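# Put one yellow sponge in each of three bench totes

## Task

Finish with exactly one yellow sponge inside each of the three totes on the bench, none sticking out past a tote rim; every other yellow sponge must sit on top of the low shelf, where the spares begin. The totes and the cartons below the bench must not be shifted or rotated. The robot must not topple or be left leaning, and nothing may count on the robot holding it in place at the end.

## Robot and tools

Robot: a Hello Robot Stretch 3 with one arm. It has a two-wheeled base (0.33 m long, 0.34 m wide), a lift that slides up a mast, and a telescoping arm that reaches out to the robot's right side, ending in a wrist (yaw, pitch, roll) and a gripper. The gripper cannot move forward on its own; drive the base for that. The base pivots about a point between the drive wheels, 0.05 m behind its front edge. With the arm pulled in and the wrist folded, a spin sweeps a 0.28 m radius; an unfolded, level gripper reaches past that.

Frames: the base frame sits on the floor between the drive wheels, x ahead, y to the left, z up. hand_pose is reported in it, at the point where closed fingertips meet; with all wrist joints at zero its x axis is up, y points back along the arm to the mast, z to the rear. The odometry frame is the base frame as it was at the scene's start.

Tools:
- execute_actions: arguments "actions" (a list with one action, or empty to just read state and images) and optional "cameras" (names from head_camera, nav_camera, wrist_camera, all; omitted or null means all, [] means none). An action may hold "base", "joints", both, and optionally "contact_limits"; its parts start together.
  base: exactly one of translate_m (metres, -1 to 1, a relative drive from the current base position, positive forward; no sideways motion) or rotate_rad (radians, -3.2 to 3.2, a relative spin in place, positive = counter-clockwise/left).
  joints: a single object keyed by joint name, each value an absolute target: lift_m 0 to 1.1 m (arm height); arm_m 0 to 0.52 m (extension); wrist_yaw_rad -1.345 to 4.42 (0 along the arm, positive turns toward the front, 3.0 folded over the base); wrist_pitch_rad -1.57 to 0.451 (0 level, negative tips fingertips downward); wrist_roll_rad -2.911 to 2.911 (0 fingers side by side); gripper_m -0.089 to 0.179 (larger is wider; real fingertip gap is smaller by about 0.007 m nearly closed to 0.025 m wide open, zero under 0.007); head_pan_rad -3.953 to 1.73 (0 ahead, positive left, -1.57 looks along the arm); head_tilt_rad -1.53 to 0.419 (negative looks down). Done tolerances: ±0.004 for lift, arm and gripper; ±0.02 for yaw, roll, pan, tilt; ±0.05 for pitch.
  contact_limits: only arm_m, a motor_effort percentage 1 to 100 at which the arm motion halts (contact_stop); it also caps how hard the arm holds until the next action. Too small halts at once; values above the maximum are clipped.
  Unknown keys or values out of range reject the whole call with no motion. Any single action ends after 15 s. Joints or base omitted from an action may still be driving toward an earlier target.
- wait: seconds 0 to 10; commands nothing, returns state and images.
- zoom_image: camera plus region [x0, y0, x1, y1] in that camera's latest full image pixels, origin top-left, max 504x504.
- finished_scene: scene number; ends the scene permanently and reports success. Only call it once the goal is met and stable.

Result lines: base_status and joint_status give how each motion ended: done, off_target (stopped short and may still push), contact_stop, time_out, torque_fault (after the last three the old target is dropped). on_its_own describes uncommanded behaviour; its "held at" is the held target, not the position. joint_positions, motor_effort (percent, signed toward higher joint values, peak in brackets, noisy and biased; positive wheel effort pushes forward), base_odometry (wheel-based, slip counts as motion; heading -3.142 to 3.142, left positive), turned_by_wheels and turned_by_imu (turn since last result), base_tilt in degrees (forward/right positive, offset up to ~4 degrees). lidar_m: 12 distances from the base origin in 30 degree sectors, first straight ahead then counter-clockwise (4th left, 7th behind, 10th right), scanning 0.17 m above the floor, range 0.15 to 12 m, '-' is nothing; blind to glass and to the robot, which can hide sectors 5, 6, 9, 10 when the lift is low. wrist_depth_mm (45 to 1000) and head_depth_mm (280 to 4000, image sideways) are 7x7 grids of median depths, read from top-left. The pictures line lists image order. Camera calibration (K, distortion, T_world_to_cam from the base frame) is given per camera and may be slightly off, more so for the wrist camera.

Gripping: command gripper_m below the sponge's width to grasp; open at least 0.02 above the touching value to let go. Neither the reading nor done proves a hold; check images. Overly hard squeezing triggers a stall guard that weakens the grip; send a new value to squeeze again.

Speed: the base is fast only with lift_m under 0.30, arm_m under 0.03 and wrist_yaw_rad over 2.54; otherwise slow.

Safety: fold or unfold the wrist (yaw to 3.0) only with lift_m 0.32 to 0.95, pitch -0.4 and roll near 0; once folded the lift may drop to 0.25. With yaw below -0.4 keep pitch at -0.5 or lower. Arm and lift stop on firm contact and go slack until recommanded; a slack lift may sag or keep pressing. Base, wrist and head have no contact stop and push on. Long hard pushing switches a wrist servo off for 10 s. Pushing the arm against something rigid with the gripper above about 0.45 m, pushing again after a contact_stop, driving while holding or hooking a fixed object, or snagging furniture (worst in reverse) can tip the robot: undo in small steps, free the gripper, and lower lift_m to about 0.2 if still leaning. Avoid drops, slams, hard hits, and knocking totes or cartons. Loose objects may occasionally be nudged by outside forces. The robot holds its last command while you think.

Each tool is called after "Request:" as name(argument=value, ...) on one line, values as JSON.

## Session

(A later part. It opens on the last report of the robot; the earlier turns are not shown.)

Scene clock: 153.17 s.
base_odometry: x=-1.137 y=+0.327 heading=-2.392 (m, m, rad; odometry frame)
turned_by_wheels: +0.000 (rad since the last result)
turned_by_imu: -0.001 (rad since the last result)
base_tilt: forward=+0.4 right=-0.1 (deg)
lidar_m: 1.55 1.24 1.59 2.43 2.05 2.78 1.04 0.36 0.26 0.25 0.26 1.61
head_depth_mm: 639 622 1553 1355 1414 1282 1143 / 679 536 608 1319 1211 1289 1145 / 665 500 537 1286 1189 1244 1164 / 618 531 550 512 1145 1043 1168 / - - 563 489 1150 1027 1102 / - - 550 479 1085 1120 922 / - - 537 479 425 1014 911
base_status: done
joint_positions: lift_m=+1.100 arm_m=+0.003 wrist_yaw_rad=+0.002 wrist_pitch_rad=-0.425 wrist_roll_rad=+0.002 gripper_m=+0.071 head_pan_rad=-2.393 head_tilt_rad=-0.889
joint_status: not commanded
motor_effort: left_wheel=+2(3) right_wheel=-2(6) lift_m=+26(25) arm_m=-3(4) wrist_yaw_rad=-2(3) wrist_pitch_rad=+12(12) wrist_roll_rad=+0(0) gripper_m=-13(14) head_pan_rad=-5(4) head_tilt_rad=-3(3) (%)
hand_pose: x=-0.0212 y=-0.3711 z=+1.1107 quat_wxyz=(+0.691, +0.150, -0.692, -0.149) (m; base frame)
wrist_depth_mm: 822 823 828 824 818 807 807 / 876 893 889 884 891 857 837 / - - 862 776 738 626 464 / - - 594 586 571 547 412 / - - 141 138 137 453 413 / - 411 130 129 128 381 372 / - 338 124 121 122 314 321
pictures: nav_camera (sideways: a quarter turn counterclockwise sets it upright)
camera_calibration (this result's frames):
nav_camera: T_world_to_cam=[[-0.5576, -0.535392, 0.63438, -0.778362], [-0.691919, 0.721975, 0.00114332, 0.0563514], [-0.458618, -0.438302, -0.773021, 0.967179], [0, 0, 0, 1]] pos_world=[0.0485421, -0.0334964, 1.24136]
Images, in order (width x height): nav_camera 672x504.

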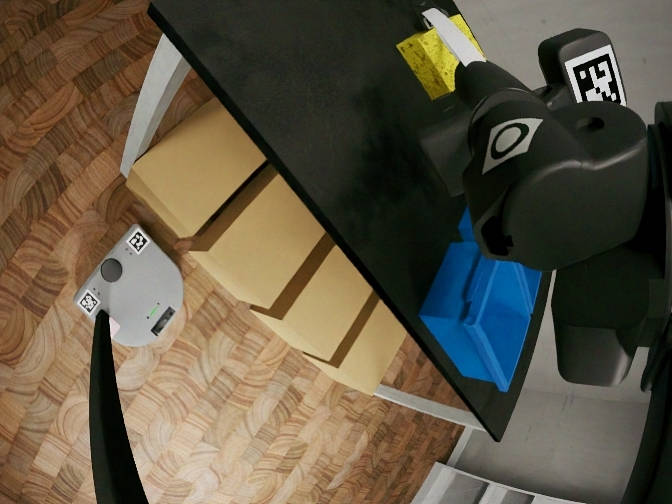

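Request:
execute_actions(actions=[{"base":{"translate_m":-0.47},"joints":{"arm_m":0.52}}], cameras=[])

Request:
execute_actions(actions=[{"joints":{"wrist_pitch_rad":-1.0}}], cameras=["wrist_camera"])

Request:
execute_actions(actions=[{"joints":{"lift_m":1.025}}], cameras=["wrist_camera"])

Scene clock: 165.30 s.
base_odometry: x=-0.793 y=+0.647 heading=-2.392 (m, m, rad; odometry frame)
turned_by_wheels: +0.000 (rad since the last result)
turned_by_imu: +0.001 (rad since the last result)
base_tilt: forward=+0.5 right=+0.0 (deg)
lidar_m: 2.02 1.67 2.34 1.95 2.01 2.84 2.44 0.37 0.27 0.26 0.27 0.36
head_depth_mm: 2276 684 911 1594 1438 1274 1147 / 1880 682 1823 1641 1229 1281 1154 / 865 683 577 1635 1144 1240 1165 / 870 683 563 1232 1186 1043 1164 / 875 683 563 490 1184 1016 1044 / 868 682 564 459 1106 1011 1104 / 871 685 404 390 425 1075 906
base_status: done
joint_positions: lift_m=+1.100 arm_m=+0.520 wrist_yaw_rad=+0.002 wrist_pitch_rad=-0.425 wrist_roll_rad=+0.002 gripper_m=+0.071 head_pan_rad=-2.393 head_tilt_rad=-0.889
joint_status: all done
motor_effort: left_wheel=+1(2) right_wheel=-2(6) lift_m=+25(25) arm_m=+5(3) wrist_yaw_rad=-3(3) wrist_pitch_rad=+12(12) wrist_roll_rad=+0(0) gripper_m=-12(14) head_pan_rad=-5(5) head_tilt_rad=-3(3) (%)
hand_pose: x=-0.0212 y=-0.8882 z=+1.1107 quat_wxyz=(+0.691, +0.150, -0.692, -0.149) (m; base frame)
wrist_depth_mm: 375 375 373 374 369 372 370 / 405 406 407 402 396 401 395 / 448 439 443 436 439 437 435 / 491 483 485 482 468 476 476 / 484 480 141 138 136 455 439 / 402 399 129 129 128 379 372 / 337 211 124 122 122 204 320
pictures: none
No camera images: the call's "cameras" was empty. Leave "cameras" out to get every camera's image.

Scene clock: 166.47 s.
base_odometry: x=-0.793 y=+0.647 heading=-2.392 (m, m, rad; odometry frame)
turned_by_wheels: +0.000 (rad since the last result)
turned_by_imu: +0.000 (rad since the last result)
base_tilt: forward=+0.5 right=+0.0 (deg)
lidar_m: 2.02 1.67 2.35 1.94 2.02 2.84 2.45 0.37 0.27 0.26 0.27 0.36
head_depth_mm: 2267 681 913 1597 1455 1284 1148 / 1890 682 1821 1627 1228 1277 1152 / 872 684 577 1634 1146 1244 1172 / 873 681 564 1239 1187 1048 1168 / 870 683 563 489 1183 1015 1045 / 872 684 564 460 1105 1016 1099 / 872 683 404 391 425 1063 906
base_status: not commanded
joint_positions: lift_m=+1.100 arm_m=+0.520 wrist_yaw_rad=+0.002 wrist_pitch_rad=-1.003 wrist_roll_rad=+0.002 gripper_m=+0.071 head_pan_rad=-2.393 head_tilt_rad=-0.889
joint_status: all done
motor_effort: left_wheel=+2(2) right_wheel=-2(2) lift_m=+26(26) arm_m=+5(5) wrist_yaw_rad=-2(3) wrist_pitch_rad=+2(11) wrist_roll_rad=+0(0) gripper_m=-13(12) head_pan_rad=-4(4) head_tilt_rad=-3(3) (%)
hand_pose: x=-0.0214 y=-0.7821 z=+1.0093 quat_wxyz=(+0.620, +0.340, -0.620, -0.340) (m; base frame)
wrist_depth_mm: 374 368 367 363 355 351 344 / 336 191 194 195 197 198 186 / 176 219 243 245 248 227 168 / 166 224 282 278 275 244 161 / 161 222 140 138 136 229 162 / 161 206 130 129 128 - 163 / 160 223 123 121 122 221 155
pictures: wrist_camera
camera_calibration (this result's frames):
wrist_camera: T_world_to_cam=[[-0.99824, 0.0286362, -0.0519266, 0.0660137], [0.0483894, 0.899528, -0.434175, 1.18275], [0.0342763, -0.435924, -0.899331, 0.730695], [0, 0, 0, 1]] pos_world=[-0.0163803, -0.747276, 1.17408]
Images, in order (width x height): wrist_camera 644x364.

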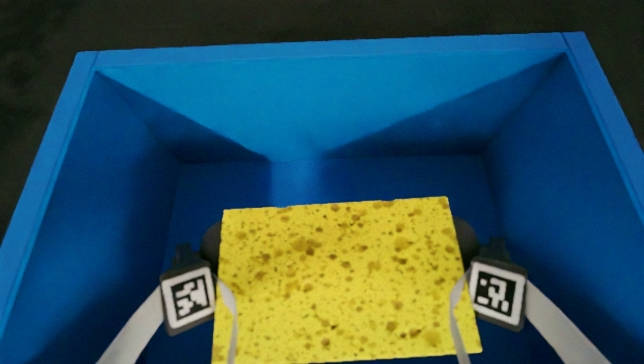

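Scene clock: 168.40 s.
base_odometry: x=-0.793 y=+0.647 heading=-2.392 (m, m, rad; odometry frame)
turned_by_wheels: +0.000 (rad since the last result)
turned_by_imu: +0.000 (rad since the last result)
base_tilt: forward=+0.4 right=+0.1 (deg)
lidar_m: 2.02 1.67 2.34 1.95 2.02 2.84 2.44 0.37 0.27 0.26 0.27 0.36
head_depth_mm: - - - - 1445 1275 1145 / - - - 1428 1237 1284 1149 / - - - 1289 1147 1232 1164 / - - - 1239 1187 1050 1162 / - - 535 490 1186 1016 1047 / - - 452 459 1103 1015 1099 / - 645 402 392 425 1070 906
base_status: not commanded
joint_positions: lift_m=+1.033 arm_m=+0.520 wrist_yaw_rad=+0.002 wrist_pitch_rad=-0.994 wrist_roll_rad=-0.002 gripper_m=+0.071 head_pan_rad=-2.393 head_tilt_rad=-0.889
joint_status: lift_m contact_stop (moved -0.066 of -0.075)
on_its_own: lift_m is slack since a contact_stop, until your next command for it (your +1.025 is given up)
motor_effort: left_wheel=+0(2) right_wheel=+0(2) lift_m=+20(23) arm_m=+3(4) wrist_yaw_rad=-2(2) wrist_pitch_rad=-3(10) wrist_roll_rad=+2(3) gripper_m=-13(14) head_pan_rad=-5(4) head_tilt_rad=-2(3) (%)
hand_pose: x=-0.0214 y=-0.7842 z=+0.9442 quat_wxyz=(+0.623, +0.338, -0.620, -0.337) (m; base frame)
wrist_depth_mm: 152 158 159 159 161 161 152 / 163 190 191 193 192 194 160 / 163 217 226 225 221 220 161 / 162 210 213 211 210 205 162 / 162 197 141 138 136 193 162 / 160 186 130 129 128 - 162 / 159 174 123 121 122 166 155
pictures: wrist_camera
camera_calibration (this result's frames):
wrist_camera: T_world_to_cam=[[-0.998471, 0.0242504, -0.0496682, 0.0571226], [0.0437646, 0.89572, -0.442459, 1.16116], [0.033759, -0.443956, -0.895412, 0.661161], [0, 0, 0, 1]] pos_world=[-0.0161027, -0.747937, 1.10862]
Images, in order (width x height): wrist_camera 644x364.

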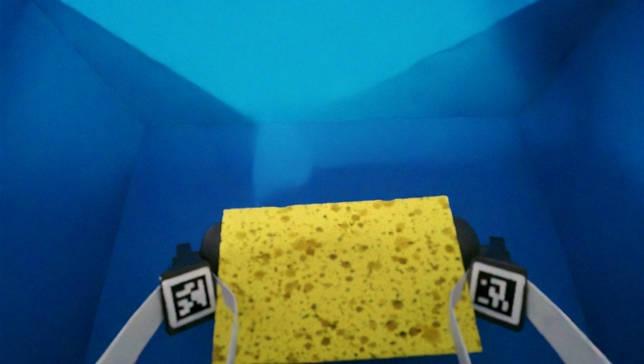

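Request:
execute_actions(actions=[{"joints":{"lift_m":1.04,"gripper_m":0.15}}], cameras=[])

Request:
execute_actions(actions=[{"joints":{"lift_m":1.1}}], cameras=["wrist_camera"])

Request:
execute_actions(actions=[{"joints":{"wrist_pitch_rad":-0.4}}], cameras=[])

Request:
execute_actions(actions=[{"base":{"translate_m":1.0},"joints":{"arm_m":0.0,"head_pan_rad":0.85,"head_tilt_rad":-0.5}}], cameras=["head_camera"])

Scene clock: 172.73 s.
base_odometry: x=-0.793 y=+0.647 heading=-2.392 (m, m, rad; odometry frame)
turned_by_wheels: +0.000 (rad since the last result)
turned_by_imu: +0.001 (rad since the last result)
base_tilt: forward=+0.3 right=+0.1 (deg)
lidar_m: 2.01 1.68 2.36 1.95 2.02 2.84 2.44 0.37 0.27 0.26 0.27 0.36
head_depth_mm: - - - 1575 1451 1282 1150 / - - - 1591 1237 1274 1153 / - - - 1644 1145 1247 1169 / - - 536 1236 1187 1044 1169 / - - 549 488 1180 1018 1048 / - - 535 459 1105 1013 1102 / - 664 404 391 425 1070 907
base_status: not commanded
joint_positions: lift_m=+1.040 arm_m=+0.520 wrist_yaw_rad=+0.002 wrist_pitch_rad=-1.004 wrist_roll_rad=-0.001 gripper_m=+0.150 head_pan_rad=-2.393 head_tilt_rad=-0.889
joint_status: all done
motor_effort: left_wheel=+1(0) right_wheel=-1(1) lift_m=+26(27) arm_m=+3(3) wrist_yaw_rad=-2(3) wrist_pitch_rad=+2(3) wrist_roll_rad=+2(2) gripper_m=+1(85) head_pan_rad=-4(4) head_tilt_rad=-3(3) (%)
hand_pose: x=-0.0214 y=-0.7821 z=+0.9493 quat_wxyz=(+0.621, +0.341, -0.619, -0.340) (m; base frame)
wrist_depth_mm: 155 160 161 162 163 162 153 / 164 192 194 195 196 196 160 / 163 219 228 226 224 222 160 / 162 211 216 212 211 209 161 / 161 201 198 154 153 198 162 / 160 184 147 144 142 183 155 / 156 175 175 139 136 173 168
pictures: none
No camera images: the call's "cameras" was empty. Leave "cameras" out to get every camera's image.

Scene clock: 174.10 s.
base_odometry: x=-0.793 y=+0.647 heading=-2.392 (m, m, rad; odometry frame)
turned_by_wheels: +0.000 (rad since the last result)
turned_by_imu: +0.000 (rad since the last result)
base_tilt: forward=+0.2 right=+0.2 (deg)
lidar_m: 2.02 1.68 2.35 1.95 2.01 2.84 2.44 0.37 0.27 0.26 0.27 0.36
head_depth_mm: 2264 680 915 1588 1445 1280 1150 / 1887 683 1822 1618 1234 1282 1147 / 867 681 578 1630 1148 1247 1166 / 870 682 564 1238 1189 1046 1160 / 872 682 562 490 1184 1014 1051 / 873 683 563 459 1108 1010 1104 / 873 684 404 390 425 1070 904
base_status: not commanded
joint_positions: lift_m=+1.100 arm_m=+0.520 wrist_yaw_rad=+0.002 wrist_pitch_rad=-1.004 wrist_roll_rad=-0.001 gripper_m=+0.150 head_pan_rad=-2.393 head_tilt_rad=-0.889
joint_status: all done
motor_effort: left_wheel=+1(1) right_wheel=-1(1) lift_m=+26(27) arm_m=+3(3) wrist_yaw_rad=-3(2) wrist_pitch_rad=+2(2) wrist_roll_rad=+2(2) gripper_m=+0(1) head_pan_rad=-5(4) head_tilt_rad=-3(2) (%)
hand_pose: x=-0.0214 y=-0.7821 z=+1.0093 quat_wxyz=(+0.621, +0.341, -0.619, -0.340) (m; base frame)
wrist_depth_mm: 379 368 362 360 356 356 345 / 333 192 194 195 196 196 187 / 176 220 243 247 246 227 168 / 166 223 280 278 275 246 161 / 162 209 262 258 257 250 162 / 160 188 243 200 203 239 154 / 155 227 229 194 222 223 172
pictures: wrist_camera
camera_calibration (this result's frames):
wrist_camera: T_world_to_cam=[[-0.998428, 0.0255022, -0.0499199, 0.0615346], [0.0446856, 0.899765, -0.434082, 1.1828], [0.0338462, -0.43563, -0.899489, 0.731046], [0, 0, 0, 1]] pos_world=[-0.0161594, -0.747346, 1.17407]
Images, in order (width x height): wrist_camera 644x364.

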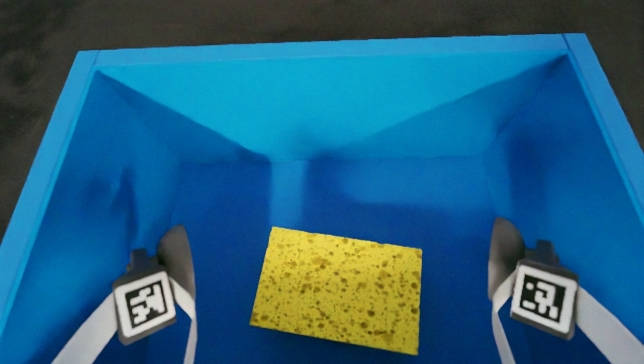

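Scene clock: 175.27 s.
base_odometry: x=-0.793 y=+0.647 heading=-2.392 (m, m, rad; odometry frame)
turned_by_wheels: +0.000 (rad since the last result)
turned_by_imu: +0.000 (rad since the last result)
base_tilt: forward=+0.2 right=+0.2 (deg)
lidar_m: 2.02 1.67 2.35 1.95 2.02 2.85 2.44 0.37 0.27 0.26 0.27 0.36
head_depth_mm: 2290 683 922 1599 1453 1285 1143 / 1881 684 1826 1636 1237 1287 1152 / 868 680 576 1636 1140 1244 1171 / 869 680 562 1240 1189 1050 1169 / 868 683 562 490 1190 1014 1051 / 869 684 564 459 1104 1014 1104 / 875 682 404 390 424 1062 909
base_status: not commanded
joint_positions: lift_m=+1.100 arm_m=+0.520 wrist_yaw_rad=+0.002 wrist_pitch_rad=-0.425 wrist_roll_rad=-0.001 gripper_m=+0.150 head_pan_rad=-2.393 head_tilt_rad=-0.889
joint_status: all done
motor_effort: left_wheel=+0(0) right_wheel=-1(1) lift_m=+25(25) arm_m=+3(3) wrist_yaw_rad=-3(3) wrist_pitch_rad=+12(12) wrist_roll_rad=+2(2) gripper_m=+0(1) head_pan_rad=-4(5) head_tilt_rad=-3(3) (%)
hand_pose: x=-0.0212 y=-0.8883 z=+1.1107 quat_wxyz=(+0.692, +0.150, -0.690, -0.149) (m; base frame)
wrist_depth_mm: 373 373 374 374 373 371 370 / 410 404 408 405 404 400 398 / 444 440 439 442 433 432 435 / 496 485 485 480 479 477 483 / 478 480 472 463 456 460 445 / 398 402 390 382 384 373 373 / 346 208 210 209 210 206 302
pictures: none
No camera images: the call's "cameras" was empty. Leave "cameras" out to get every camera's image.

Scene clock: 186.67 s.
base_odometry: x=-1.524 y=-0.034 heading=-2.392 (m, m, rad; odometry frame)
turned_by_wheels: +0.000 (rad since the last result)
turned_by_imu: +0.004 (rad since the last result)
base_tilt: forward=+0.4 right=+0.3 (deg)
lidar_m: 1.02 0.79 1.27 2.57 2.44 2.77 1.00 0.40 0.42 1.12 1.20 1.06
head_depth_mm: 1003 1065 1137 1214 1257 1402 1359 / 1084 1154 1242 1316 1131 1240 1330 / 1190 1276 1372 1415 1090 1104 1269 / 1307 1406 1539 1448 1211 1313 1335 / 1450 1591 1752 1442 1452 1535 1353 / 1645 1818 1937 1519 1591 1636 1354 / 1877 2107 2282 1845 1971 1641 1354
base_status: done
joint_positions: lift_m=+1.100 arm_m=+0.003 wrist_yaw_rad=+0.002 wrist_pitch_rad=-0.424 wrist_roll_rad=-0.001 gripper_m=+0.150 head_pan_rad=+0.843 head_tilt_rad=-0.507
joint_status: all done
joint sent to its limit — the command would take arm_m past its lower limit, so that joint was sent only as far as its limit.
motor_effort: left_wheel=+0(5) right_wheel=-1(4) lift_m=+26(26) arm_m=-3(8) wrist_yaw_rad=-3(3) wrist_pitch_rad=+12(12) wrist_roll_rad=+1(2) gripper_m=+0(1) head_pan_rad=+4(62) head_tilt_rad=+4(19) (%)
hand_pose: x=-0.0212 y=-0.3713 z=+1.1109 quat_wxyz=(+0.692, +0.150, -0.691, -0.149) (m; base frame)
wrist_depth_mm: 819 819 801 810 799 801 791 / 883 885 885 866 881 875 858 / 962 945 953 947 921 740 731 / - - - - - 565 554 / - - - - - 504 448 / - - - - - - 372 / - - - - - - 337
pictures: head_camera (sideways: a quarter turn clockwise sets it upright)
camera_calibration (this result's frames):
head_camera: T_world_to_cam=[[-0.314941, -0.36131, -0.877649, 1.16431], [-0.758081, 0.652151, 0.0035567, 0.00827788], [0.571074, 0.666449, -0.479291, 0.574859], [0, 0, 0, 1]] pos_world=[0.0446765, 0.0321647, 1.29735]
Images, in order (width x height): head_camera 896x504.

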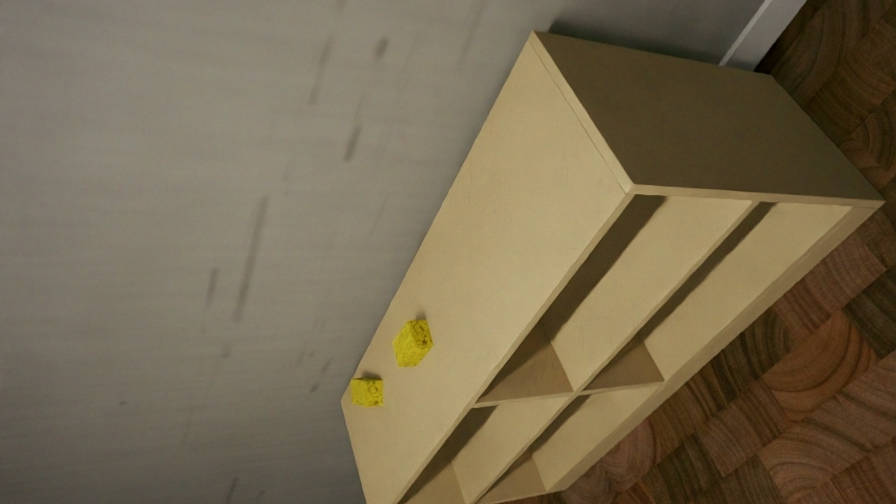

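Request:
execute_actions(actions=[{"base":{"rotate_rad":1.48},"joints":{"lift_m":0.85,"wrist_pitch_rad":-1.0,"gripper_m":0.17}}], cameras=[])

Request:
execute_actions(actions=[{"base":{"translate_m":1.0},"joints":{"arm_m":0.33}}], cameras=[])

Request:
execute_actions(actions=[{"base":{"translate_m":0.24}}], cameras=["wrist_camera"])

Scene clock: 194.13 s.
base_odometry: x=-1.524 y=-0.034 heading=-0.912 (m, m, rad; odometry frame)
turned_by_wheels: +1.480 (rad since the last result)
turned_by_imu: +1.505 (rad since the last result)
base_tilt: forward=+0.5 right=-0.1 (deg)
lidar_m: 1.83 2.26 2.55 1.58 0.42 0.40 1.00 1.18 1.10 1.02 0.82 0.79
head_depth_mm: 2444 2476 2500 2627 2059 1640 1363 / 2675 2462 2321 2497 2041 1637 1362 / 2850 2484 2519 2593 2075 1645 1355 / 3085 2687 2767 2728 2034 1628 1359 / 3371 2893 3109 2691 2050 1628 1360 / 3728 3302 3513 2703 2056 1640 1366 / 3715 3970 - 2762 2043 1641 1356
base_status: done
joint_positions: lift_m=+0.850 arm_m=+0.003 wrist_yaw_rad=+0.002 wrist_pitch_rad=-1.003 wrist_roll_rad=-0.001 gripper_m=+0.170 head_pan_rad=+0.843 head_tilt_rad=-0.507
joint_status: all done
motor_effort: left_wheel=-2(7) right_wheel=+1(4) lift_m=+14(20) arm_m=-3(4) wrist_yaw_rad=-2(3) wrist_pitch_rad=+2(10) wrist_roll_rad=+1(1) gripper_m=+1(79) head_pan_rad=+5(5) head_tilt_rad=+3(3) (%)
hand_pose: x=-0.0214 y=-0.2651 z=+0.7600 quat_wxyz=(+0.621, +0.341, -0.619, -0.340) (m; base frame)
wrist_depth_mm: 708 856 896 907 945 - - / 699 - - - - - - / 680 - - - - - - / 913 - - - - 960 952 / 922 935 911 916 909 904 894 / 883 - 867 851 868 838 837 / 824 818 815 826 803 792 786
pictures: none
No camera images: the call's "cameras" was empty. Leave "cameras" out to get every camera's image.

Scene clock: 205.50 s.
base_odometry: x=-0.912 y=-0.825 heading=-0.912 (m, m, rad; odometry frame)
turned_by_wheels: +0.000 (rad since the last result)
turned_by_imu: +0.003 (rad since the last result)
base_tilt: forward=+0.4 right=+0.1 (deg)
lidar_m: 1.58 1.60 1.58 2.83 1.96 1.33 1.32 1.46 0.67 0.76 0.52 0.89
head_depth_mm: 1507 1602 1706 1829 1938 1641 1367 / 1615 1723 1863 2003 2046 1630 1363 / 1749 1876 1990 2192 2050 1640 1365 / 1894 1999 1823 1998 2061 1639 1362 / 2067 2152 1636 1794 1943 1630 1361 / 2299 2338 1650 1874 1975 1640 1359 / 2537 2448 1893 2191 2055 1635 1361
base_status: done
joint_positions: lift_m=+0.850 arm_m=+0.330 wrist_yaw_rad=+0.002 wrist_pitch_rad=-1.004 wrist_roll_rad=+0.000 gripper_m=+0.170 head_pan_rad=+0.843 head_tilt_rad=-0.507
joint_status: all done
motor_effort: left_wheel=-3(3) right_wheel=+1(4) lift_m=+15(14) arm_m=+4(3) wrist_yaw_rad=-1(3) wrist_pitch_rad=+2(2) wrist_roll_rad=+1(1) gripper_m=+0(0) head_pan_rad=+4(4) head_tilt_rad=+3(3) (%)
hand_pose: x=-0.0214 y=-0.5920 z=+0.7600 quat_wxyz=(+0.620, +0.341, -0.619, -0.340) (m; base frame)
wrist_depth_mm: 395 403 419 433 444 446 457 / 431 409 404 395 396 390 390 / 384 376 373 369 367 363 355 / 305 347 345 339 335 334 331 / 322 325 321 319 317 314 308 / 306 - 302 297 294 293 292 / 286 282 283 281 279 276 271
pictures: none
No camera images: the call's "cameras" was empty. Leave "cameras" out to get every camera's image.

Scene clock: 209.33 s.
base_odometry: x=-0.765 y=-1.015 heading=-0.912 (m, m, rad; odometry frame)
turned_by_wheels: +0.000 (rad since the last result)
turned_by_imu: +0.001 (rad since the last result)
base_tilt: forward=+0.3 right=+0.2 (deg)
lidar_m: 1.34 1.36 1.46 2.11 2.34 1.58 1.55 0.84 0.90 0.49 0.76 0.69
head_depth_mm: 1268 1366 1452 1571 1690 1639 1360 / 1365 1454 1566 1708 1840 1636 1367 / 1466 1579 1723 1863 1960 1643 1360 / 1598 1725 1825 1992 2058 1634 1366 / 1748 1873 1659 1809 1904 1639 1362 / 1926 2052 1551 1643 1805 1630 1358 / 2144 2217 1456 1597 1886 1631 1364
base_status: done
joint_positions: lift_m=+0.850 arm_m=+0.330 wrist_yaw_rad=+0.002 wrist_pitch_rad=-1.004 wrist_roll_rad=+0.000 gripper_m=+0.170 head_pan_rad=+0.843 head_tilt_rad=-0.507
joint_status: not commanded
motor_effort: left_wheel=-2(4) right_wheel=+1(6) lift_m=+15(14) arm_m=+5(5) wrist_yaw_rad=-3(2) wrist_pitch_rad=+2(2) wrist_roll_rad=+1(1) gripper_m=+1(0) head_pan_rad=+3(5) head_tilt_rad=+3(3) (%)
hand_pose: x=-0.0214 y=-0.5920 z=+0.7600 quat_wxyz=(+0.620, +0.341, -0.619, -0.340) (m; base frame)
wrist_depth_mm: 371 376 387 398 414 425 432 / 418 421 406 401 394 389 384 / 380 369 370 366 363 360 357 / 344 349 302 301 336 336 331 / 328 328 317 315 317 315 311 / 307 - 300 298 295 293 295 / 288 281 282 280 278 276 270
pictures: wrist_camera
camera_calibration (this result's frames):
wrist_camera: T_world_to_cam=[[-0.998333, 0.0271271, -0.0509418, 0.0459797], [0.046588, 0.89977, -0.433871, 0.90337], [0.0340663, -0.435521, -0.899534, 0.589729], [0, 0, 0, 1]] pos_world=[-0.0162729, -0.557234, 0.924769]
Images, in order (width x height): wrist_camera 644x364.

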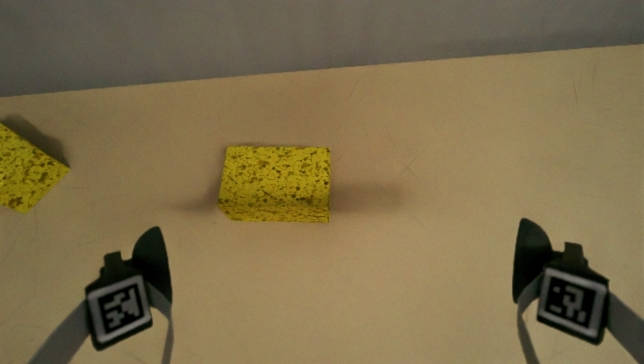

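Nearly identical view to before.

Request:
execute_actions(actions=[{"base":{"translate_m":0.058},"joints":{"arm_m":0.435,"lift_m":0.77}}], cameras=[])

Request:
execute_actions(actions=[{"joints":{"lift_m":0.718}}], cameras=["wrist_camera"])

Request:
execute_actions(actions=[{"joints":{"gripper_m":0.07}}], cameras=[])

Request:
execute_actions(actions=[{"joints":{"lift_m":0.8}}], cameras=["wrist_camera"])

Scene clock: 214.63 s.
base_odometry: x=-0.730 y=-1.060 heading=-0.912 (m, m, rad; odometry frame)
turned_by_wheels: +0.000 (rad since the last result)
turned_by_imu: +0.001 (rad since the last result)
base_tilt: forward=+0.5 right=+0.0 (deg)
lidar_m: 1.28 1.30 1.43 1.94 3.63 1.64 1.61 0.89 0.95 0.50 0.67 0.64
head_depth_mm: 1219 1309 1401 1500 1616 1637 1365 / 1310 1393 1512 1623 1774 1638 1362 / 1414 1524 1643 1786 1918 1643 1369 / 1542 1648 1798 1967 2053 1648 1362 / 1682 1787 1671 1819 1912 1639 1358 / 1840 1963 1546 1652 1796 1655 1363 / 2052 2167 1419 1542 1754 1636 1361
base_status: done
joint_positions: lift_m=+0.770 arm_m=+0.435 wrist_yaw_rad=+0.002 wrist_pitch_rad=-1.004 wrist_roll_rad=+0.000 gripper_m=+0.170 head_pan_rad=+0.843 head_tilt_rad=-0.507
joint_status: all done
motor_effort: left_wheel=-2(4) right_wheel=+1(6) lift_m=+14(15) arm_m=+4(3) wrist_yaw_rad=-2(3) wrist_pitch_rad=+2(2) wrist_roll_rad=+1(1) gripper_m=+0(0) head_pan_rad=+5(4) head_tilt_rad=+3(3) (%)
hand_pose: x=-0.0214 y=-0.6969 z=+0.6799 quat_wxyz=(+0.620, +0.341, -0.619, -0.340) (m; base frame)
wrist_depth_mm: 251 259 267 275 283 294 306 / 300 307 317 321 328 328 289 / 283 280 277 275 272 270 267 / 262 260 258 255 252 249 248 / 246 245 239 191 232 234 230 / 229 - 223 180 181 218 217 / 214 210 208 174 203 206 201
pictures: none
No camera images: the call's "cameras" was empty. Leave "cameras" out to get every camera's image.

Scene clock: 215.93 s.
base_odometry: x=-0.730 y=-1.060 heading=-0.912 (m, m, rad; odometry frame)
turned_by_wheels: +0.000 (rad since the last result)
turned_by_imu: +0.000 (rad since the last result)
base_tilt: forward=+0.4 right=+0.1 (deg)
lidar_m: 1.28 1.30 1.43 1.94 3.63 1.65 1.61 0.89 0.95 0.50 0.67 0.65
head_depth_mm: 1221 1297 1387 1500 1617 1638 1366 / 1311 1408 1506 1631 1765 1630 1358 / 1413 1518 1642 1781 1921 1637 1362 / 1541 1661 1791 1971 2055 1645 1364 / 1674 1806 1673 1817 1924 1631 1362 / 1843 1937 1549 1650 1804 1633 1367 / 2045 2128 1415 1539 1756 1627 1364
base_status: not commanded
joint_positions: lift_m=+0.718 arm_m=+0.435 wrist_yaw_rad=+0.002 wrist_pitch_rad=-1.004 wrist_roll_rad=+0.000 gripper_m=+0.170 head_pan_rad=+0.843 head_tilt_rad=-0.507
joint_status: all done
motor_effort: left_wheel=-2(2) right_wheel=+1(1) lift_m=+14(16) arm_m=+5(5) wrist_yaw_rad=-3(3) wrist_pitch_rad=+2(2) wrist_roll_rad=+1(1) gripper_m=+1(0) head_pan_rad=+6(4) head_tilt_rad=+3(3) (%)
hand_pose: x=-0.0214 y=-0.6969 z=+0.6279 quat_wxyz=(+0.620, +0.341, -0.619, -0.340) (m; base frame)
wrist_depth_mm: 252 258 268 276 276 280 281 / 241 239 233 233 229 227 224 / 221 218 215 213 212 209 206 / 203 202 200 198 197 195 192 / 190 190 181 140 138 183 180 / 177 - 134 130 129 169 170 / - 164 160 126 123 159 156
pictures: wrist_camera
camera_calibration (this result's frames):
wrist_camera: T_world_to_cam=[[-0.998333, 0.0271456, -0.0509317, 0.0421061], [0.0465881, 0.899924, -0.433551, 0.940398], [0.0340656, -0.435201, -0.899689, 0.425577], [0, 0, 0, 1]] pos_world=[-0.016273, -0.662218, 0.792742]
Images, in order (width x height): wrist_camera 644x364.

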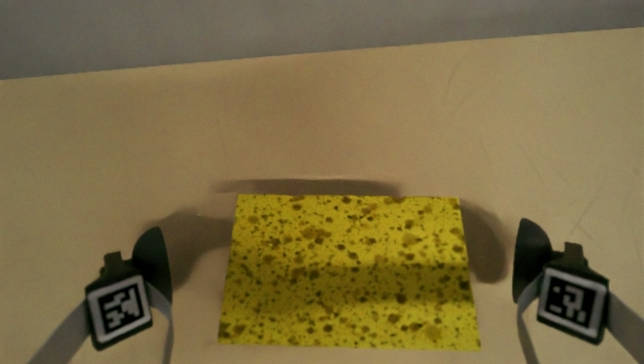

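Scene clock: 217.43 s.
base_odometry: x=-0.730 y=-1.060 heading=-0.912 (m, m, rad; odometry frame)
turned_by_wheels: +0.000 (rad since the last result)
turned_by_imu: +0.000 (rad since the last result)
base_tilt: forward=+0.4 right=-0.2 (deg)
lidar_m: 1.28 1.30 1.43 1.92 3.61 1.64 1.61 0.89 0.95 0.50 0.67 0.65
head_depth_mm: 1216 1301 1392 1491 1611 1633 1363 / 1308 1398 1499 1621 1786 1634 1363 / 1413 1510 1643 1791 1911 1646 1364 / 1533 1667 1781 1951 2049 1646 1362 / 1674 1783 1676 1832 1933 1640 1365 / 1841 1967 1556 1654 1811 1626 1361 / 2050 2136 1424 1546 1754 1642 1364
base_status: not commanded
joint_positions: lift_m=+0.718 arm_m=+0.435 wrist_yaw_rad=+0.002 wrist_pitch_rad=-1.004 wrist_roll_rad=+0.000 gripper_m=+0.071 head_pan_rad=+0.843 head_tilt_rad=-0.507
joint_status: all done
motor_effort: left_wheel=-2(2) right_wheel=+1(1) lift_m=+14(14) arm_m=+5(4) wrist_yaw_rad=-2(2) wrist_pitch_rad=+2(2) wrist_roll_rad=+1(1) gripper_m=-14(93) head_pan_rad=+5(4) head_tilt_rad=+3(3) (%)
hand_pose: x=-0.0214 y=-0.6969 z=+0.6279 quat_wxyz=(+0.620, +0.341, -0.619, -0.340) (m; base frame)
wrist_depth_mm: 252 259 268 274 276 279 282 / 241 238 234 232 228 227 224 / 220 218 216 213 211 209 206 / 203 202 200 198 196 195 192 / 190 189 142 139 137 183 179 / 177 177 130 130 129 - 168 / 166 165 160 124 123 158 158
pictures: none
No camera images: the call's "cameras" was empty. Leave "cameras" out to get every camera's image.

Scene clock: 219.00 s.
base_odometry: x=-0.730 y=-1.060 heading=-0.912 (m, m, rad; odometry frame)
turned_by_wheels: +0.000 (rad since the last result)
turned_by_imu: +0.000 (rad since the last result)
base_tilt: forward=+0.3 right=+0.0 (deg)
lidar_m: 1.28 1.31 1.43 1.93 3.62 1.64 1.61 0.89 0.95 0.50 0.67 0.65
head_depth_mm: 1217 1301 1386 1492 1621 1646 1365 / 1313 1407 1507 1630 1768 1646 1355 / 1421 1525 1642 1791 1913 1635 1360 / 1534 1665 1787 1953 2041 1642 1365 / 1671 1819 1698 1825 1927 1640 1362 / 1839 1954 1547 1658 1809 1622 1361 / 2054 2150 1427 1549 1747 1639 1367
base_status: not commanded
joint_positions: lift_m=+0.800 arm_m=+0.435 wrist_yaw_rad=+0.002 wrist_pitch_rad=-1.004 wrist_roll_rad=+0.000 gripper_m=+0.071 head_pan_rad=+0.843 head_tilt_rad=-0.507
joint_status: all done
motor_effort: left_wheel=-2(2) right_wheel=+1(1) lift_m=+25(26) arm_m=+5(4) wrist_yaw_rad=-3(3) wrist_pitch_rad=+2(2) wrist_roll_rad=+1(1) gripper_m=-15(14) head_pan_rad=+4(5) head_tilt_rad=+3(3) (%)
hand_pose: x=-0.0214 y=-0.6968 z=+0.7092 quat_wxyz=(+0.620, +0.341, -0.619, -0.340) (m; base frame)
wrist_depth_mm: 250 258 266 276 284 294 301 / 296 309 318 332 345 355 355 / 340 344 309 309 305 301 298 / 294 293 287 287 282 283 278 / 273 271 142 139 137 263 260 / 256 256 131 130 128 - 244 / 241 238 179 124 123 228 228
pictures: wrist_camera
camera_calibration (this result's frames):
wrist_camera: T_world_to_cam=[[-0.998333, 0.0271613, -0.0509226, 0.0462486], [0.0465876, 0.90006, -0.433268, 0.97547], [0.0340653, -0.434919, -0.899825, 0.499032], [0, 0, 0, 1]] pos_world=[-0.016273, -0.662199, 0.874037]
Images, in order (width x height): wrist_camera 644x364.

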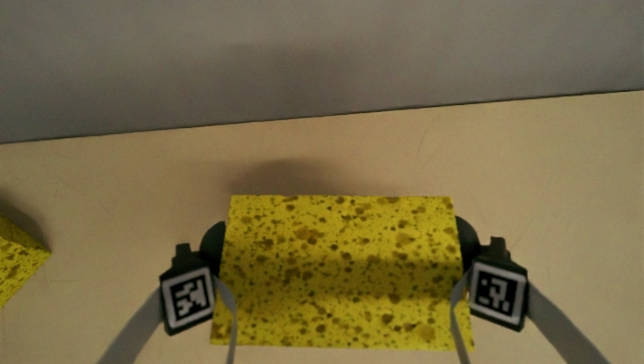

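Request:
execute_actions(actions=[{"base":{"rotate_rad":-0.782},"joints":{"lift_m":1.1,"arm_m":0.1,"wrist_pitch_rad":-0.4}}], cameras=[])

Request:
execute_actions(actions=[{"base":{"translate_m":-1.0}}], cameras=[])

Request:
execute_actions(actions=[{"base":{"translate_m":-0.44}}], cameras=[])

Request:
execute_actions(actions=[{"base":{"rotate_rad":-0.703},"joints":{"arm_m":0.3,"head_pan_rad":-1.57,"head_tilt_rad":-0.5}}])

Scene clock: 227.27 s.
base_odometry: x=-0.730 y=-1.060 heading=-1.694 (m, m, rad; odometry frame)
turned_by_wheels: -0.782 (rad since the last result)
turned_by_imu: -0.794 (rad since the last result)
base_tilt: forward=+0.3 right=+0.0 (deg)
lidar_m: 0.65 1.29 1.28 1.43 1.48 3.63 1.89 1.61 2.17 0.89 0.50 0.88
head_depth_mm: 1099 1184 1296 1433 1606 1637 1361 / 1096 1187 1293 1417 1573 1642 1366 / 1090 1185 1295 1426 1574 1628 1360 / 1091 1180 1289 1415 1578 1653 1363 / 1092 1174 1280 1416 1567 1639 1374 / 1086 1177 1281 1389 1558 1631 1350 / 1079 1170 1278 1401 1582 1635 1358
base_status: done
joint_positions: lift_m=+1.100 arm_m=+0.100 wrist_yaw_rad=+0.001 wrist_pitch_rad=-0.425 wrist_roll_rad=+0.000 gripper_m=+0.071 head_pan_rad=+0.843 head_tilt_rad=-0.507
joint_status: all done
motor_effort: left_wheel=+1(7) right_wheel=-2(6) lift_m=+26(26) arm_m=-3(5) wrist_yaw_rad=-2(2) wrist_pitch_rad=+12(12) wrist_roll_rad=+1(1) gripper_m=-13(15) head_pan_rad=+4(3) head_tilt_rad=+3(3) (%)
hand_pose: x=-0.0212 y=-0.4687 z=+1.1107 quat_wxyz=(+0.691, +0.150, -0.691, -0.149) (m; base frame)
wrist_depth_mm: 502 583 711 915 - - - / 526 603 755 - - - - / 536 637 812 - - - - / 563 662 807 - - - - / 583 699 142 139 137 - - / 616 724 131 130 129 - - / 637 658 371 124 123 - -
pictures: none
No camera images: the call's "cameras" was empty. Leave "cameras" out to get every camera's image.

Scene clock: 238.40 s.
base_odometry: x=-0.607 y=-0.068 heading=-1.694 (m, m, rad; odometry frame)
turned_by_wheels: +0.000 (rad since the last result)
turned_by_imu: -0.002 (rad since the last result)
base_tilt: forward=+0.5 right=+0.3 (deg)
lidar_m: 1.65 1.94 1.40 1.43 2.30 2.79 1.12 0.91 0.90 2.00 1.24 1.25
head_depth_mm: 1659 1806 1959 2171 2067 1641 1364 / 1669 1797 1966 2164 2056 1643 1373 / 1679 1811 1988 2159 2044 1637 1367 / 1654 1811 1983 2152 2049 1650 1364 / 1663 1803 1971 2144 2042 1631 1366 / 1659 1803 1941 2147 2035 1642 1362 / 1648 1774 1763 1775 1773 1643 1359
base_status: done
joint_positions: lift_m=+1.100 arm_m=+0.100 wrist_yaw_rad=+0.001 wrist_pitch_rad=-0.425 wrist_roll_rad=+0.000 gripper_m=+0.071 head_pan_rad=+0.843 head_tilt_rad=-0.507
joint_status: not commanded
motor_effort: left_wheel=+2(4) right_wheel=-2(5) lift_m=+26(26) arm_m=-4(3) wrist_yaw_rad=-3(2) wrist_pitch_rad=+12(12) wrist_roll_rad=+1(1) gripper_m=-14(14) head_pan_rad=+6(4) head_tilt_rad=+3(3) (%)
hand_pose: x=-0.0212 y=-0.4687 z=+1.1107 quat_wxyz=(+0.691, +0.150, -0.691, -0.149) (m; base frame)
wrist_depth_mm: - - - - - - - / - - - - - - - / - - - - - 797 712 / - - - - - 622 567 / - - 142 139 138 - - / - - 131 130 129 - - / - - - 125 123 944 -
pictures: none
No camera images: the call's "cameras" was empty. Leave "cameras" out to get every camera's image.

Scene clock: 244.03 s.
base_odometry: x=-0.553 y=+0.369 heading=-1.694 (m, m, rad; odometry frame)
turned_by_wheels: +0.000 (rad since the last result)
turned_by_imu: -0.001 (rad since the last result)
base_tilt: forward=+0.4 right=+0.0 (deg)
lidar_m: 1.75 2.23 1.59 1.75 2.47 2.48 0.77 0.63 0.62 0.71 2.02 1.59
head_depth_mm: 1926 2085 2268 2471 2030 1635 1363 / 1919 2089 2268 2471 2052 1644 1362 / 1929 2060 2273 2485 2063 1635 1367 / 1909 2062 2262 2443 2044 1632 1358 / 1911 2048 2075 2071 1969 1628 1357 / 1902 2018 1604 1755 1893 1638 1358 / 1893 2011 1595 1750 1893 1629 1364
base_status: done
joint_positions: lift_m=+1.100 arm_m=+0.100 wrist_yaw_rad=+0.001 wrist_pitch_rad=-0.425 wrist_roll_rad=+0.000 gripper_m=+0.071 head_pan_rad=+0.843 head_tilt_rad=-0.507
joint_status: not commanded
motor_effort: left_wheel=+2(3) right_wheel=-2(5) lift_m=+26(25) arm_m=-4(3) wrist_yaw_rad=-2(3) wrist_pitch_rad=+12(12) wrist_roll_rad=+1(1) gripper_m=-14(13) head_pan_rad=+4(5) head_tilt_rad=+3(3) (%)
hand_pose: x=-0.0212 y=-0.4687 z=+1.1107 quat_wxyz=(+0.691, +0.150, -0.691, -0.149) (m; base frame)
wrist_depth_mm: - - - - - - 902 / - - - - - - 901 / - - - 822 749 730 716 / - - - 590 565 564 549 / - - 142 138 138 467 443 / - - 131 130 129 - 370 / - - - 125 123 923 340
pictures: none
No camera images: the call's "cameras" was empty. Leave "cameras" out to get every camera's image.

Scene clock: 246.73 s.
base_odometry: x=-0.553 y=+0.369 heading=-2.397 (m, m, rad; odometry frame)
turned_by_wheels: -0.703 (rad since the last result)
turned_by_imu: -0.714 (rad since the last result)
base_tilt: forward=+0.3 right=+0.0 (deg)
lidar_m: 1.58 1.75 2.31 1.59 1.63 2.24 2.47 0.90 0.65 0.62 0.64 0.87
head_depth_mm: - 1400 1218 739 1571 1367 1076 / - - 838 687 1510 1298 1075 / 1300 - 823 686 1523 1335 1110 / 1318 1421 814 685 1570 1376 1132 / 1319 1436 965 694 1513 1299 1079 / 1323 1439 1209 810 1570 1380 1080 / 1322 1437 1206 810 1503 1293 1132
base_status: done
joint_positions: lift_m=+1.100 arm_m=+0.300 wrist_yaw_rad=+0.001 wrist_pitch_rad=-0.425 wrist_roll_rad=+0.000 gripper_m=+0.071 head_pan_rad=-1.563 head_tilt_rad=-0.507
joint_status: all done
motor_effort: left_wheel=+1(8) right_wheel=-2(4) lift_m=+25(26) arm_m=+4(7) wrist_yaw_rad=-2(2) wrist_pitch_rad=+12(12) wrist_roll_rad=+1(1) gripper_m=-15(13) head_pan_rad=-5(62) head_tilt_rad=+3(4) (%)
hand_pose: x=-0.0212 y=-0.6682 z=+1.1107 quat_wxyz=(+0.691, +0.150, -0.691, -0.149) (m; base frame)
wrist_depth_mm: 877 897 878 887 896 858 888 / 962 958 965 932 923 916 939 / - 804 750 525 519 734 705 / 610 602 482 366 352 535 544 / 480 474 142 139 137 313 446 / 400 399 131 130 129 - 370 / 338 224 185 124 123 272 300
pictures: head_camera (sideways: a quarter turn clockwise sets it upright), nav_camera (sideways: a quarter turn counterclockwise sets it upright), wrist_camera
camera_calibration (this result's frames):
head_camera: T_world_to_cam=[[-0.00898079, 0.479002, -0.877768, 1.1626], [0.999675, 0.0252525, 0.00355237, -0.00243883], [0.0238674, -0.87745, -0.479073, 0.577914], [0, 0, 0, 1]] pos_world=[-0.000914235, -0.0497355, 1.29736]
nav_camera: T_world_to_cam=[[0.0165508, -0.480823, 0.876661, -1.09767], [-0.999737, -0.0218696, 0.00687954, 0.0507592], [0.0158644, -0.876545, -0.481059, 0.584498], [0, 0, 0, 1]] pos_world=[0.0596404, -0.0143353, 1.24311]
wrist_camera: T_world_to_cam=[[-0.998285, -0.00560708, -0.0582696, 0.0523842], [0.0470208, 0.516107, -0.855232, 1.33574], [0.0348687, -0.856506, -0.514959, 0.163605], [0, 0, 0, 1]] pos_world=[-0.0162177, -0.548961, 1.22967]
Images, in order (width x height): head_camera 896x504, nav_camera 672x504, wrist_camera 644x364.

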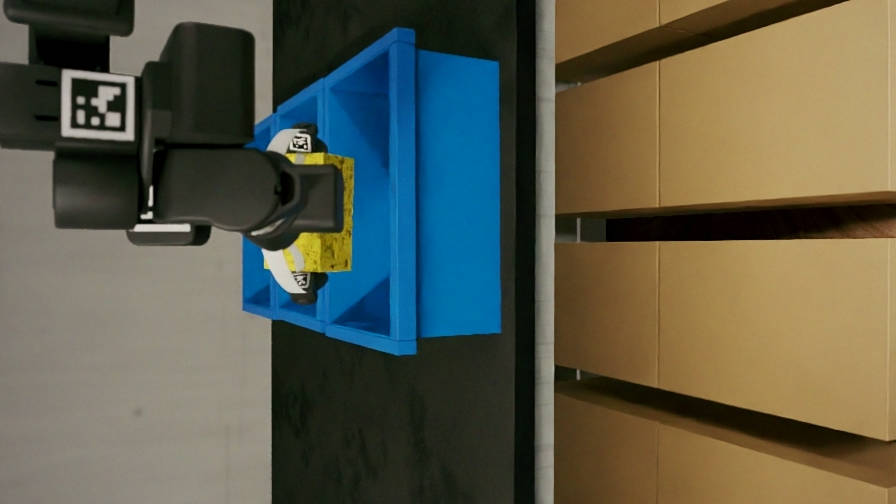

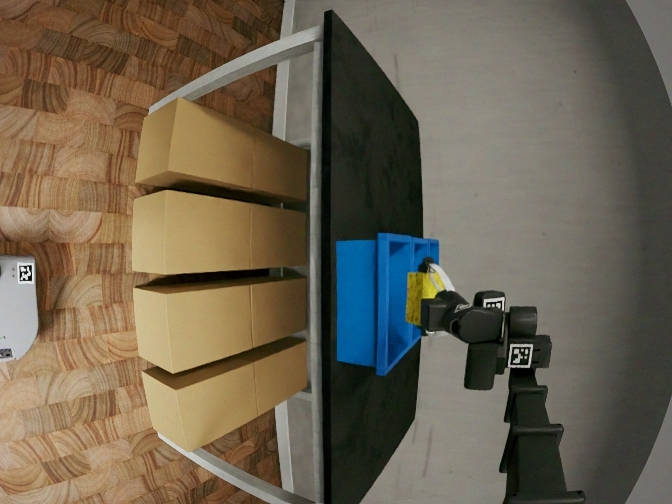

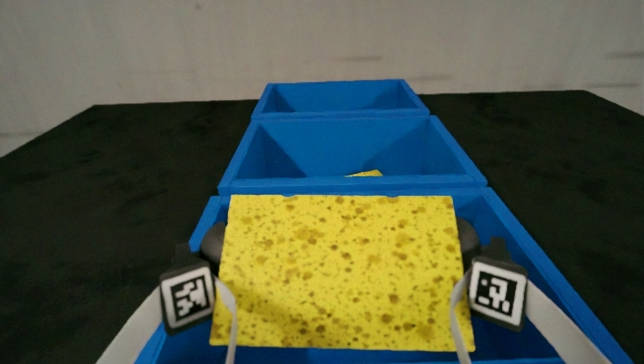

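Request:
execute_actions(actions=[{"base":{"translate_m":-0.02},"joints":{"arm_m":0.485}}], cameras=[])

Request:
execute_actions(actions=[{"joints":{"wrist_pitch_rad":-1.0}}], cameras=["wrist_camera"])

Request:
execute_actions(actions=[{"joints":{"lift_m":1.032}}], cameras=["wrist_camera"])

Request:
execute_actions(actions=[{"joints":{"gripper_m":0.15}}], cameras=[])

Request:
execute_actions(actions=[{"joints":{"lift_m":1.1}}], cameras=["wrist_camera"])

Request:
execute_actions(actions=[{"joints":{"wrist_pitch_rad":-0.5}}], cameras=["wrist_camera"])

Scene clock: 254.23 s.
base_odometry: x=-0.538 y=+0.382 heading=-2.397 (m, m, rad; odometry frame)
turned_by_wheels: +0.000 (rad since the last result)
turned_by_imu: +0.001 (rad since the last result)
base_tilt: forward=+0.3 right=+0.1 (deg)
lidar_m: 1.60 1.78 2.30 1.59 1.64 2.25 2.44 0.90 0.65 0.62 0.64 0.87
head_depth_mm: - 1432 1210 812 1506 1383 1114 / 1292 1443 901 688 1514 1291 1079 / 1296 - 834 688 1508 1296 1096 / 1313 1416 834 686 1564 1375 1274 / 1320 1430 833 683 1509 1294 1076 / 1318 1426 1206 812 1566 1339 1075 / 1328 1427 1209 809 1511 1341 1163
base_status: done
joint_positions: lift_m=+1.100 arm_m=+0.485 wrist_yaw_rad=+0.001 wrist_pitch_rad=-0.425 wrist_roll_rad=+0.000 gripper_m=+0.071 head_pan_rad=-1.563 head_tilt_rad=-0.507
joint_status: all done
motor_effort: left_wheel=+1(2) right_wheel=-2(5) lift_m=+25(25) arm_m=+4(5) wrist_yaw_rad=-3(3) wrist_pitch_rad=+12(12) wrist_roll_rad=+1(1) gripper_m=-13(15) head_pan_rad=-4(6) head_tilt_rad=+3(3) (%)
hand_pose: x=-0.0212 y=-0.8532 z=+1.1107 quat_wxyz=(+0.691, +0.150, -0.691, -0.149) (m; base frame)
wrist_depth_mm: 728 731 712 724 727 735 719 / 778 779 802 790 790 780 781 / 824 812 699 564 565 731 709 / 606 594 368 358 358 556 550 / 482 476 142 139 137 444 444 / 399 384 131 130 129 - 376 / 345 213 166 124 123 202 318
pictures: none
No camera images: the call's "cameras" was empty. Leave "cameras" out to get every camera's image.

Scene clock: 255.40 s.
base_odometry: x=-0.538 y=+0.382 heading=-2.397 (m, m, rad; odometry frame)
turned_by_wheels: +0.000 (rad since the last result)
turned_by_imu: +0.000 (rad since the last result)
base_tilt: forward=+0.4 right=+0.1 (deg)
lidar_m: 1.61 1.77 2.31 1.59 1.64 2.25 2.45 0.90 0.65 0.62 0.64 0.87
head_depth_mm: - 1434 1220 809 1518 1370 1103 / 1298 1454 902 688 1520 1299 1082 / 1284 - 812 686 1523 1298 1099 / 1326 1429 834 686 1569 1379 1270 / 1317 1411 835 685 1527 1297 1082 / 1324 1434 1214 811 1568 1339 1081 / 1323 1432 1214 810 1517 1337 1166
base_status: not commanded
joint_positions: lift_m=+1.100 arm_m=+0.485 wrist_yaw_rad=+0.001 wrist_pitch_rad=-1.003 wrist_roll_rad=+0.000 gripper_m=+0.071 head_pan_rad=-1.563 head_tilt_rad=-0.507
joint_status: all done
motor_effort: left_wheel=+2(1) right_wheel=-2(2) lift_m=+25(25) arm_m=+4(5) wrist_yaw_rad=-2(3) wrist_pitch_rad=+2(11) wrist_roll_rad=+1(1) gripper_m=-14(13) head_pan_rad=-4(5) head_tilt_rad=+3(3) (%)
hand_pose: x=-0.0214 y=-0.7471 z=+1.0093 quat_wxyz=(+0.620, +0.340, -0.620, -0.340) (m; base frame)
wrist_depth_mm: 372 213 345 303 297 207 340 / 335 187 186 184 175 173 190 / 174 188 191 194 197 199 167 / 164 222 243 244 248 236 160 / 162 225 140 137 136 229 161 / 161 207 131 131 129 - 162 / 160 222 127 125 125 219 155
pictures: wrist_camera
camera_calibration (this result's frames):
wrist_camera: T_world_to_cam=[[-0.998326, 0.0273521, -0.050956, 0.0630443], [0.0468133, 0.899549, -0.434303, 1.15142], [0.0339584, -0.435962, -0.899324, 0.745933], [0, 0, 0, 1]] pos_world=[-0.0162935, -0.712284, 1.17411]
Images, in order (width x height): wrist_camera 644x364.

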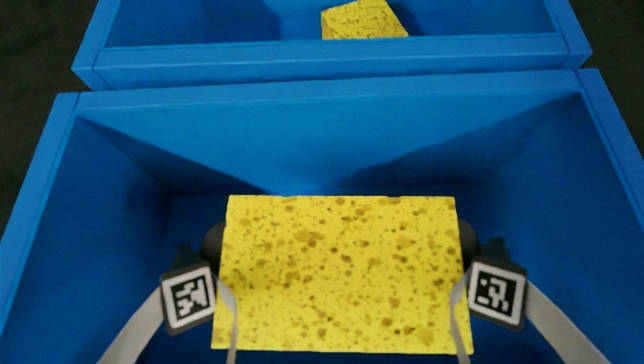

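Scene clock: 256.87 s.
base_odometry: x=-0.538 y=+0.382 heading=-2.397 (m, m, rad; odometry frame)
turned_by_wheels: +0.000 (rad since the last result)
turned_by_imu: +0.000 (rad since the last result)
base_tilt: forward=+0.2 right=+0.1 (deg)
lidar_m: 1.60 1.77 2.31 1.58 1.64 2.25 2.45 0.90 0.65 0.62 0.64 0.87
head_depth_mm: 1322 - 1131 809 1512 1376 1105 / 1325 1435 837 689 1523 1296 1078 / 1320 - 837 685 1523 1295 1095 / 1322 1416 834 687 1560 1369 1269 / 1323 1419 834 682 1509 1288 1079 / 1325 1434 1213 810 1571 1333 1078 / 1317 1437 1212 810 1511 1336 1164
base_status: not commanded
joint_positions: lift_m=+1.032 arm_m=+0.485 wrist_yaw_rad=+0.001 wrist_pitch_rad=-1.004 wrist_roll_rad=+0.000 gripper_m=+0.071 head_pan_rad=-1.563 head_tilt_rad=-0.507
joint_status: all done
motor_effort: left_wheel=+2(2) right_wheel=-2(2) lift_m=+15(22) arm_m=+4(4) wrist_yaw_rad=-2(2) wrist_pitch_rad=+2(2) wrist_roll_rad=+1(1) gripper_m=-13(14) head_pan_rad=-6(5) head_tilt_rad=+3(3) (%)
hand_pose: x=-0.0214 y=-0.7469 z=+0.9419 quat_wxyz=(+0.620, +0.341, -0.619, -0.340) (m; base frame)
wrist_depth_mm: 124 125 127 128 129 131 131 / 149 151 152 154 156 157 150 / 165 189 192 195 197 200 158 / 165 207 207 204 203 201 159 / 162 195 140 137 136 189 160 / 161 183 131 130 130 - 162 / 160 171 127 125 125 164 154
pictures: wrist_camera
camera_calibration (this result's frames):
wrist_camera: T_world_to_cam=[[-0.998326, 0.0274045, -0.0509269, 0.0596136], [0.0468135, 0.899989, -0.433392, 1.1214], [0.0339568, -0.435051, -0.899765, 0.686493], [0, 0, 0, 1]] pos_world=[-0.0162937, -0.712219, 1.10672]
Images, in order (width x height): wrist_camera 644x364.

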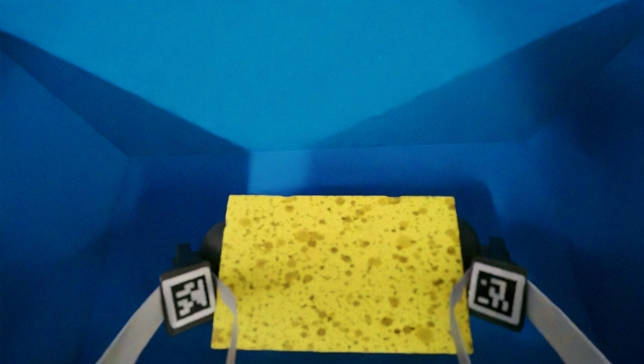

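Scene clock: 258.17 s.
base_odometry: x=-0.538 y=+0.382 heading=-2.397 (m, m, rad; odometry frame)
turned_by_wheels: +0.000 (rad since the last result)
turned_by_imu: +0.000 (rad since the last result)
base_tilt: forward=+0.4 right=-0.1 (deg)
lidar_m: 1.60 1.77 2.30 1.59 1.63 2.25 2.46 0.91 0.65 0.62 0.64 0.87
head_depth_mm: 1318 - 1135 811 1509 1376 1106 / 1321 1440 837 688 1507 1296 1079 / 1315 - 836 686 1514 1299 1094 / 1333 1411 914 686 1568 1373 1275 / 1322 1420 834 684 1514 1297 1075 / 1322 1431 1215 808 1570 1331 1077 / 1328 1438 1215 812 1512 1338 1162
base_status: not commanded
joint_positions: lift_m=+1.032 arm_m=+0.485 wrist_yaw_rad=+0.001 wrist_pitch_rad=-1.004 wrist_roll_rad=+0.000 gripper_m=+0.150 head_pan_rad=-1.563 head_tilt_rad=-0.507
joint_status: all done
motor_effort: left_wheel=+2(2) right_wheel=-2(2) lift_m=+14(14) arm_m=+4(5) wrist_yaw_rad=-2(3) wrist_pitch_rad=+2(2) wrist_roll_rad=+1(1) gripper_m=-1(87) head_pan_rad=-4(5) head_tilt_rad=+3(3) (%)
hand_pose: x=-0.0214 y=-0.7469 z=+0.9419 quat_wxyz=(+0.620, +0.341, -0.619, -0.340) (m; base frame)
wrist_depth_mm: 124 126 127 128 129 131 132 / 149 150 152 154 156 159 150 / 166 188 191 194 198 200 158 / 163 206 208 206 203 201 160 / 163 196 189 146 145 192 161 / 161 184 140 137 136 177 155 / 156 169 168 165 130 166 162
pictures: none
No camera images: the call's "cameras" was empty. Leave "cameras" out to get every camera's image.

Scene clock: 259.63 s.
base_odometry: x=-0.538 y=+0.382 heading=-2.397 (m, m, rad; odometry frame)
turned_by_wheels: +0.000 (rad since the last result)
turned_by_imu: +0.000 (rad since the last result)
base_tilt: forward=+0.5 right=+0.0 (deg)
lidar_m: 1.61 1.77 2.31 1.59 1.64 2.25 2.45 0.90 0.65 0.62 0.64 0.87
head_depth_mm: - 1428 1220 809 1516 1378 1106 / 1291 1456 951 689 1517 1305 1077 / 1290 - 835 687 1511 1298 1095 / 1324 1414 830 685 1565 1383 1267 / 1325 1413 864 686 1514 1296 1083 / 1314 1435 1212 809 1567 1341 1076 / 1324 1439 1206 809 1510 1337 1163
base_status: not commanded
joint_positions: lift_m=+1.100 arm_m=+0.485 wrist_yaw_rad=+0.001 wrist_pitch_rad=-1.004 wrist_roll_rad=+0.000 gripper_m=+0.150 head_pan_rad=-1.563 head_tilt_rad=-0.507
joint_status: all done
motor_effort: left_wheel=+2(2) right_wheel=-2(2) lift_m=+25(25) arm_m=+4(4) wrist_yaw_rad=-3(2) wrist_pitch_rad=+2(2) wrist_roll_rad=+1(1) gripper_m=+1(1) head_pan_rad=-5(5) head_tilt_rad=+3(3) (%)
hand_pose: x=-0.0214 y=-0.7469 z=+1.0092 quat_wxyz=(+0.620, +0.341, -0.619, -0.340) (m; base frame)
wrist_depth_mm: 373 213 349 303 299 207 340 / 336 187 185 183 175 173 191 / 174 188 191 194 197 200 167 / 164 222 257 262 266 238 160 / 162 211 263 215 256 247 161 / 161 191 244 201 205 240 154 / 156 224 230 222 222 223 172
pictures: wrist_camera
camera_calibration (this result's frames):
wrist_camera: T_world_to_cam=[[-0.998326, 0.0274049, -0.0509271, 0.0630409], [0.0468139, 0.899989, -0.433392, 1.15056], [0.0339567, -0.435051, -0.899765, 0.747038], [0, 0, 0, 1]] pos_world=[-0.0162937, -0.712219, 1.17401]
Images, in order (width x height): wrist_camera 644x364.

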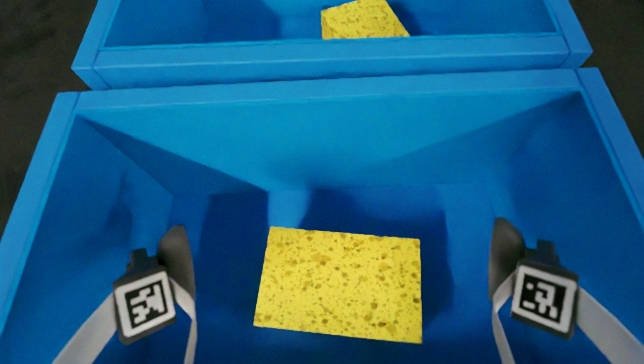

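Scene clock: 260.73 s.
base_odometry: x=-0.538 y=+0.382 heading=-2.397 (m, m, rad; odometry frame)
turned_by_wheels: +0.000 (rad since the last result)
turned_by_imu: +0.000 (rad since the last result)
base_tilt: forward=+0.3 right=+0.0 (deg)
lidar_m: 1.61 1.77 2.30 1.59 1.64 2.23 2.45 0.91 0.65 0.62 0.64 0.87
head_depth_mm: - 1439 1216 810 1511 1378 1102 / 1289 1447 837 688 1513 1301 1083 / 1294 - 832 687 1509 1299 1098 / 1325 1410 837 686 1572 1380 1268 / 1321 1420 836 683 1513 1296 1077 / 1319 1429 1217 813 1576 1334 1082 / 1322 1432 1216 808 1510 1338 1167
base_status: not commanded
joint_positions: lift_m=+1.100 arm_m=+0.485 wrist_yaw_rad=+0.001 wrist_pitch_rad=-0.524 wrist_roll_rad=+0.000 gripper_m=+0.150 head_pan_rad=-1.563 head_tilt_rad=-0.507
joint_status: all done
motor_effort: left_wheel=+2(2) right_wheel=-2(2) lift_m=+25(26) arm_m=+4(4) wrist_yaw_rad=-2(3) wrist_pitch_rad=+11(11) wrist_roll_rad=+1(1) gripper_m=+0(1) head_pan_rad=-4(4) head_tilt_rad=+3(3) (%)
hand_pose: x=-0.0212 y=-0.8395 z=+1.0893 quat_wxyz=(+0.683, +0.184, -0.683, -0.183) (m; base frame)
wrist_depth_mm: 738 735 745 739 732 733 727 / 792 779 760 537 692 773 757 / 637 639 382 374 374 594 576 / 507 502 373 382 377 447 464 / 419 401 377 391 371 317 393 / 360 350 216 214 214 213 335 / 321 187 191 189 189 189 179
pictures: wrist_camera
camera_calibration (this result's frames):
wrist_camera: T_world_to_cam=[[-0.998294, 0.000232831, -0.0583943, 0.0551789], [0.046949, 0.597834, -0.800244, 1.4146], [0.0347238, -0.80162, -0.596825, 0.141083], [0, 0, 0, 1]] pos_world=[-0.016228, -0.732611, 1.21945]
Images, in order (width x height): wrist_camera 644x364.

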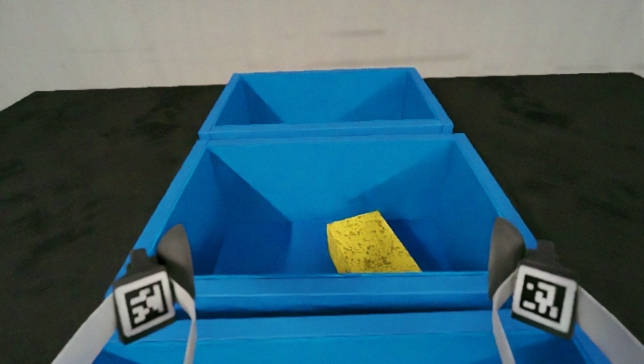

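Request:
finished_scene(scene=1)

The scene is finished: the task was done.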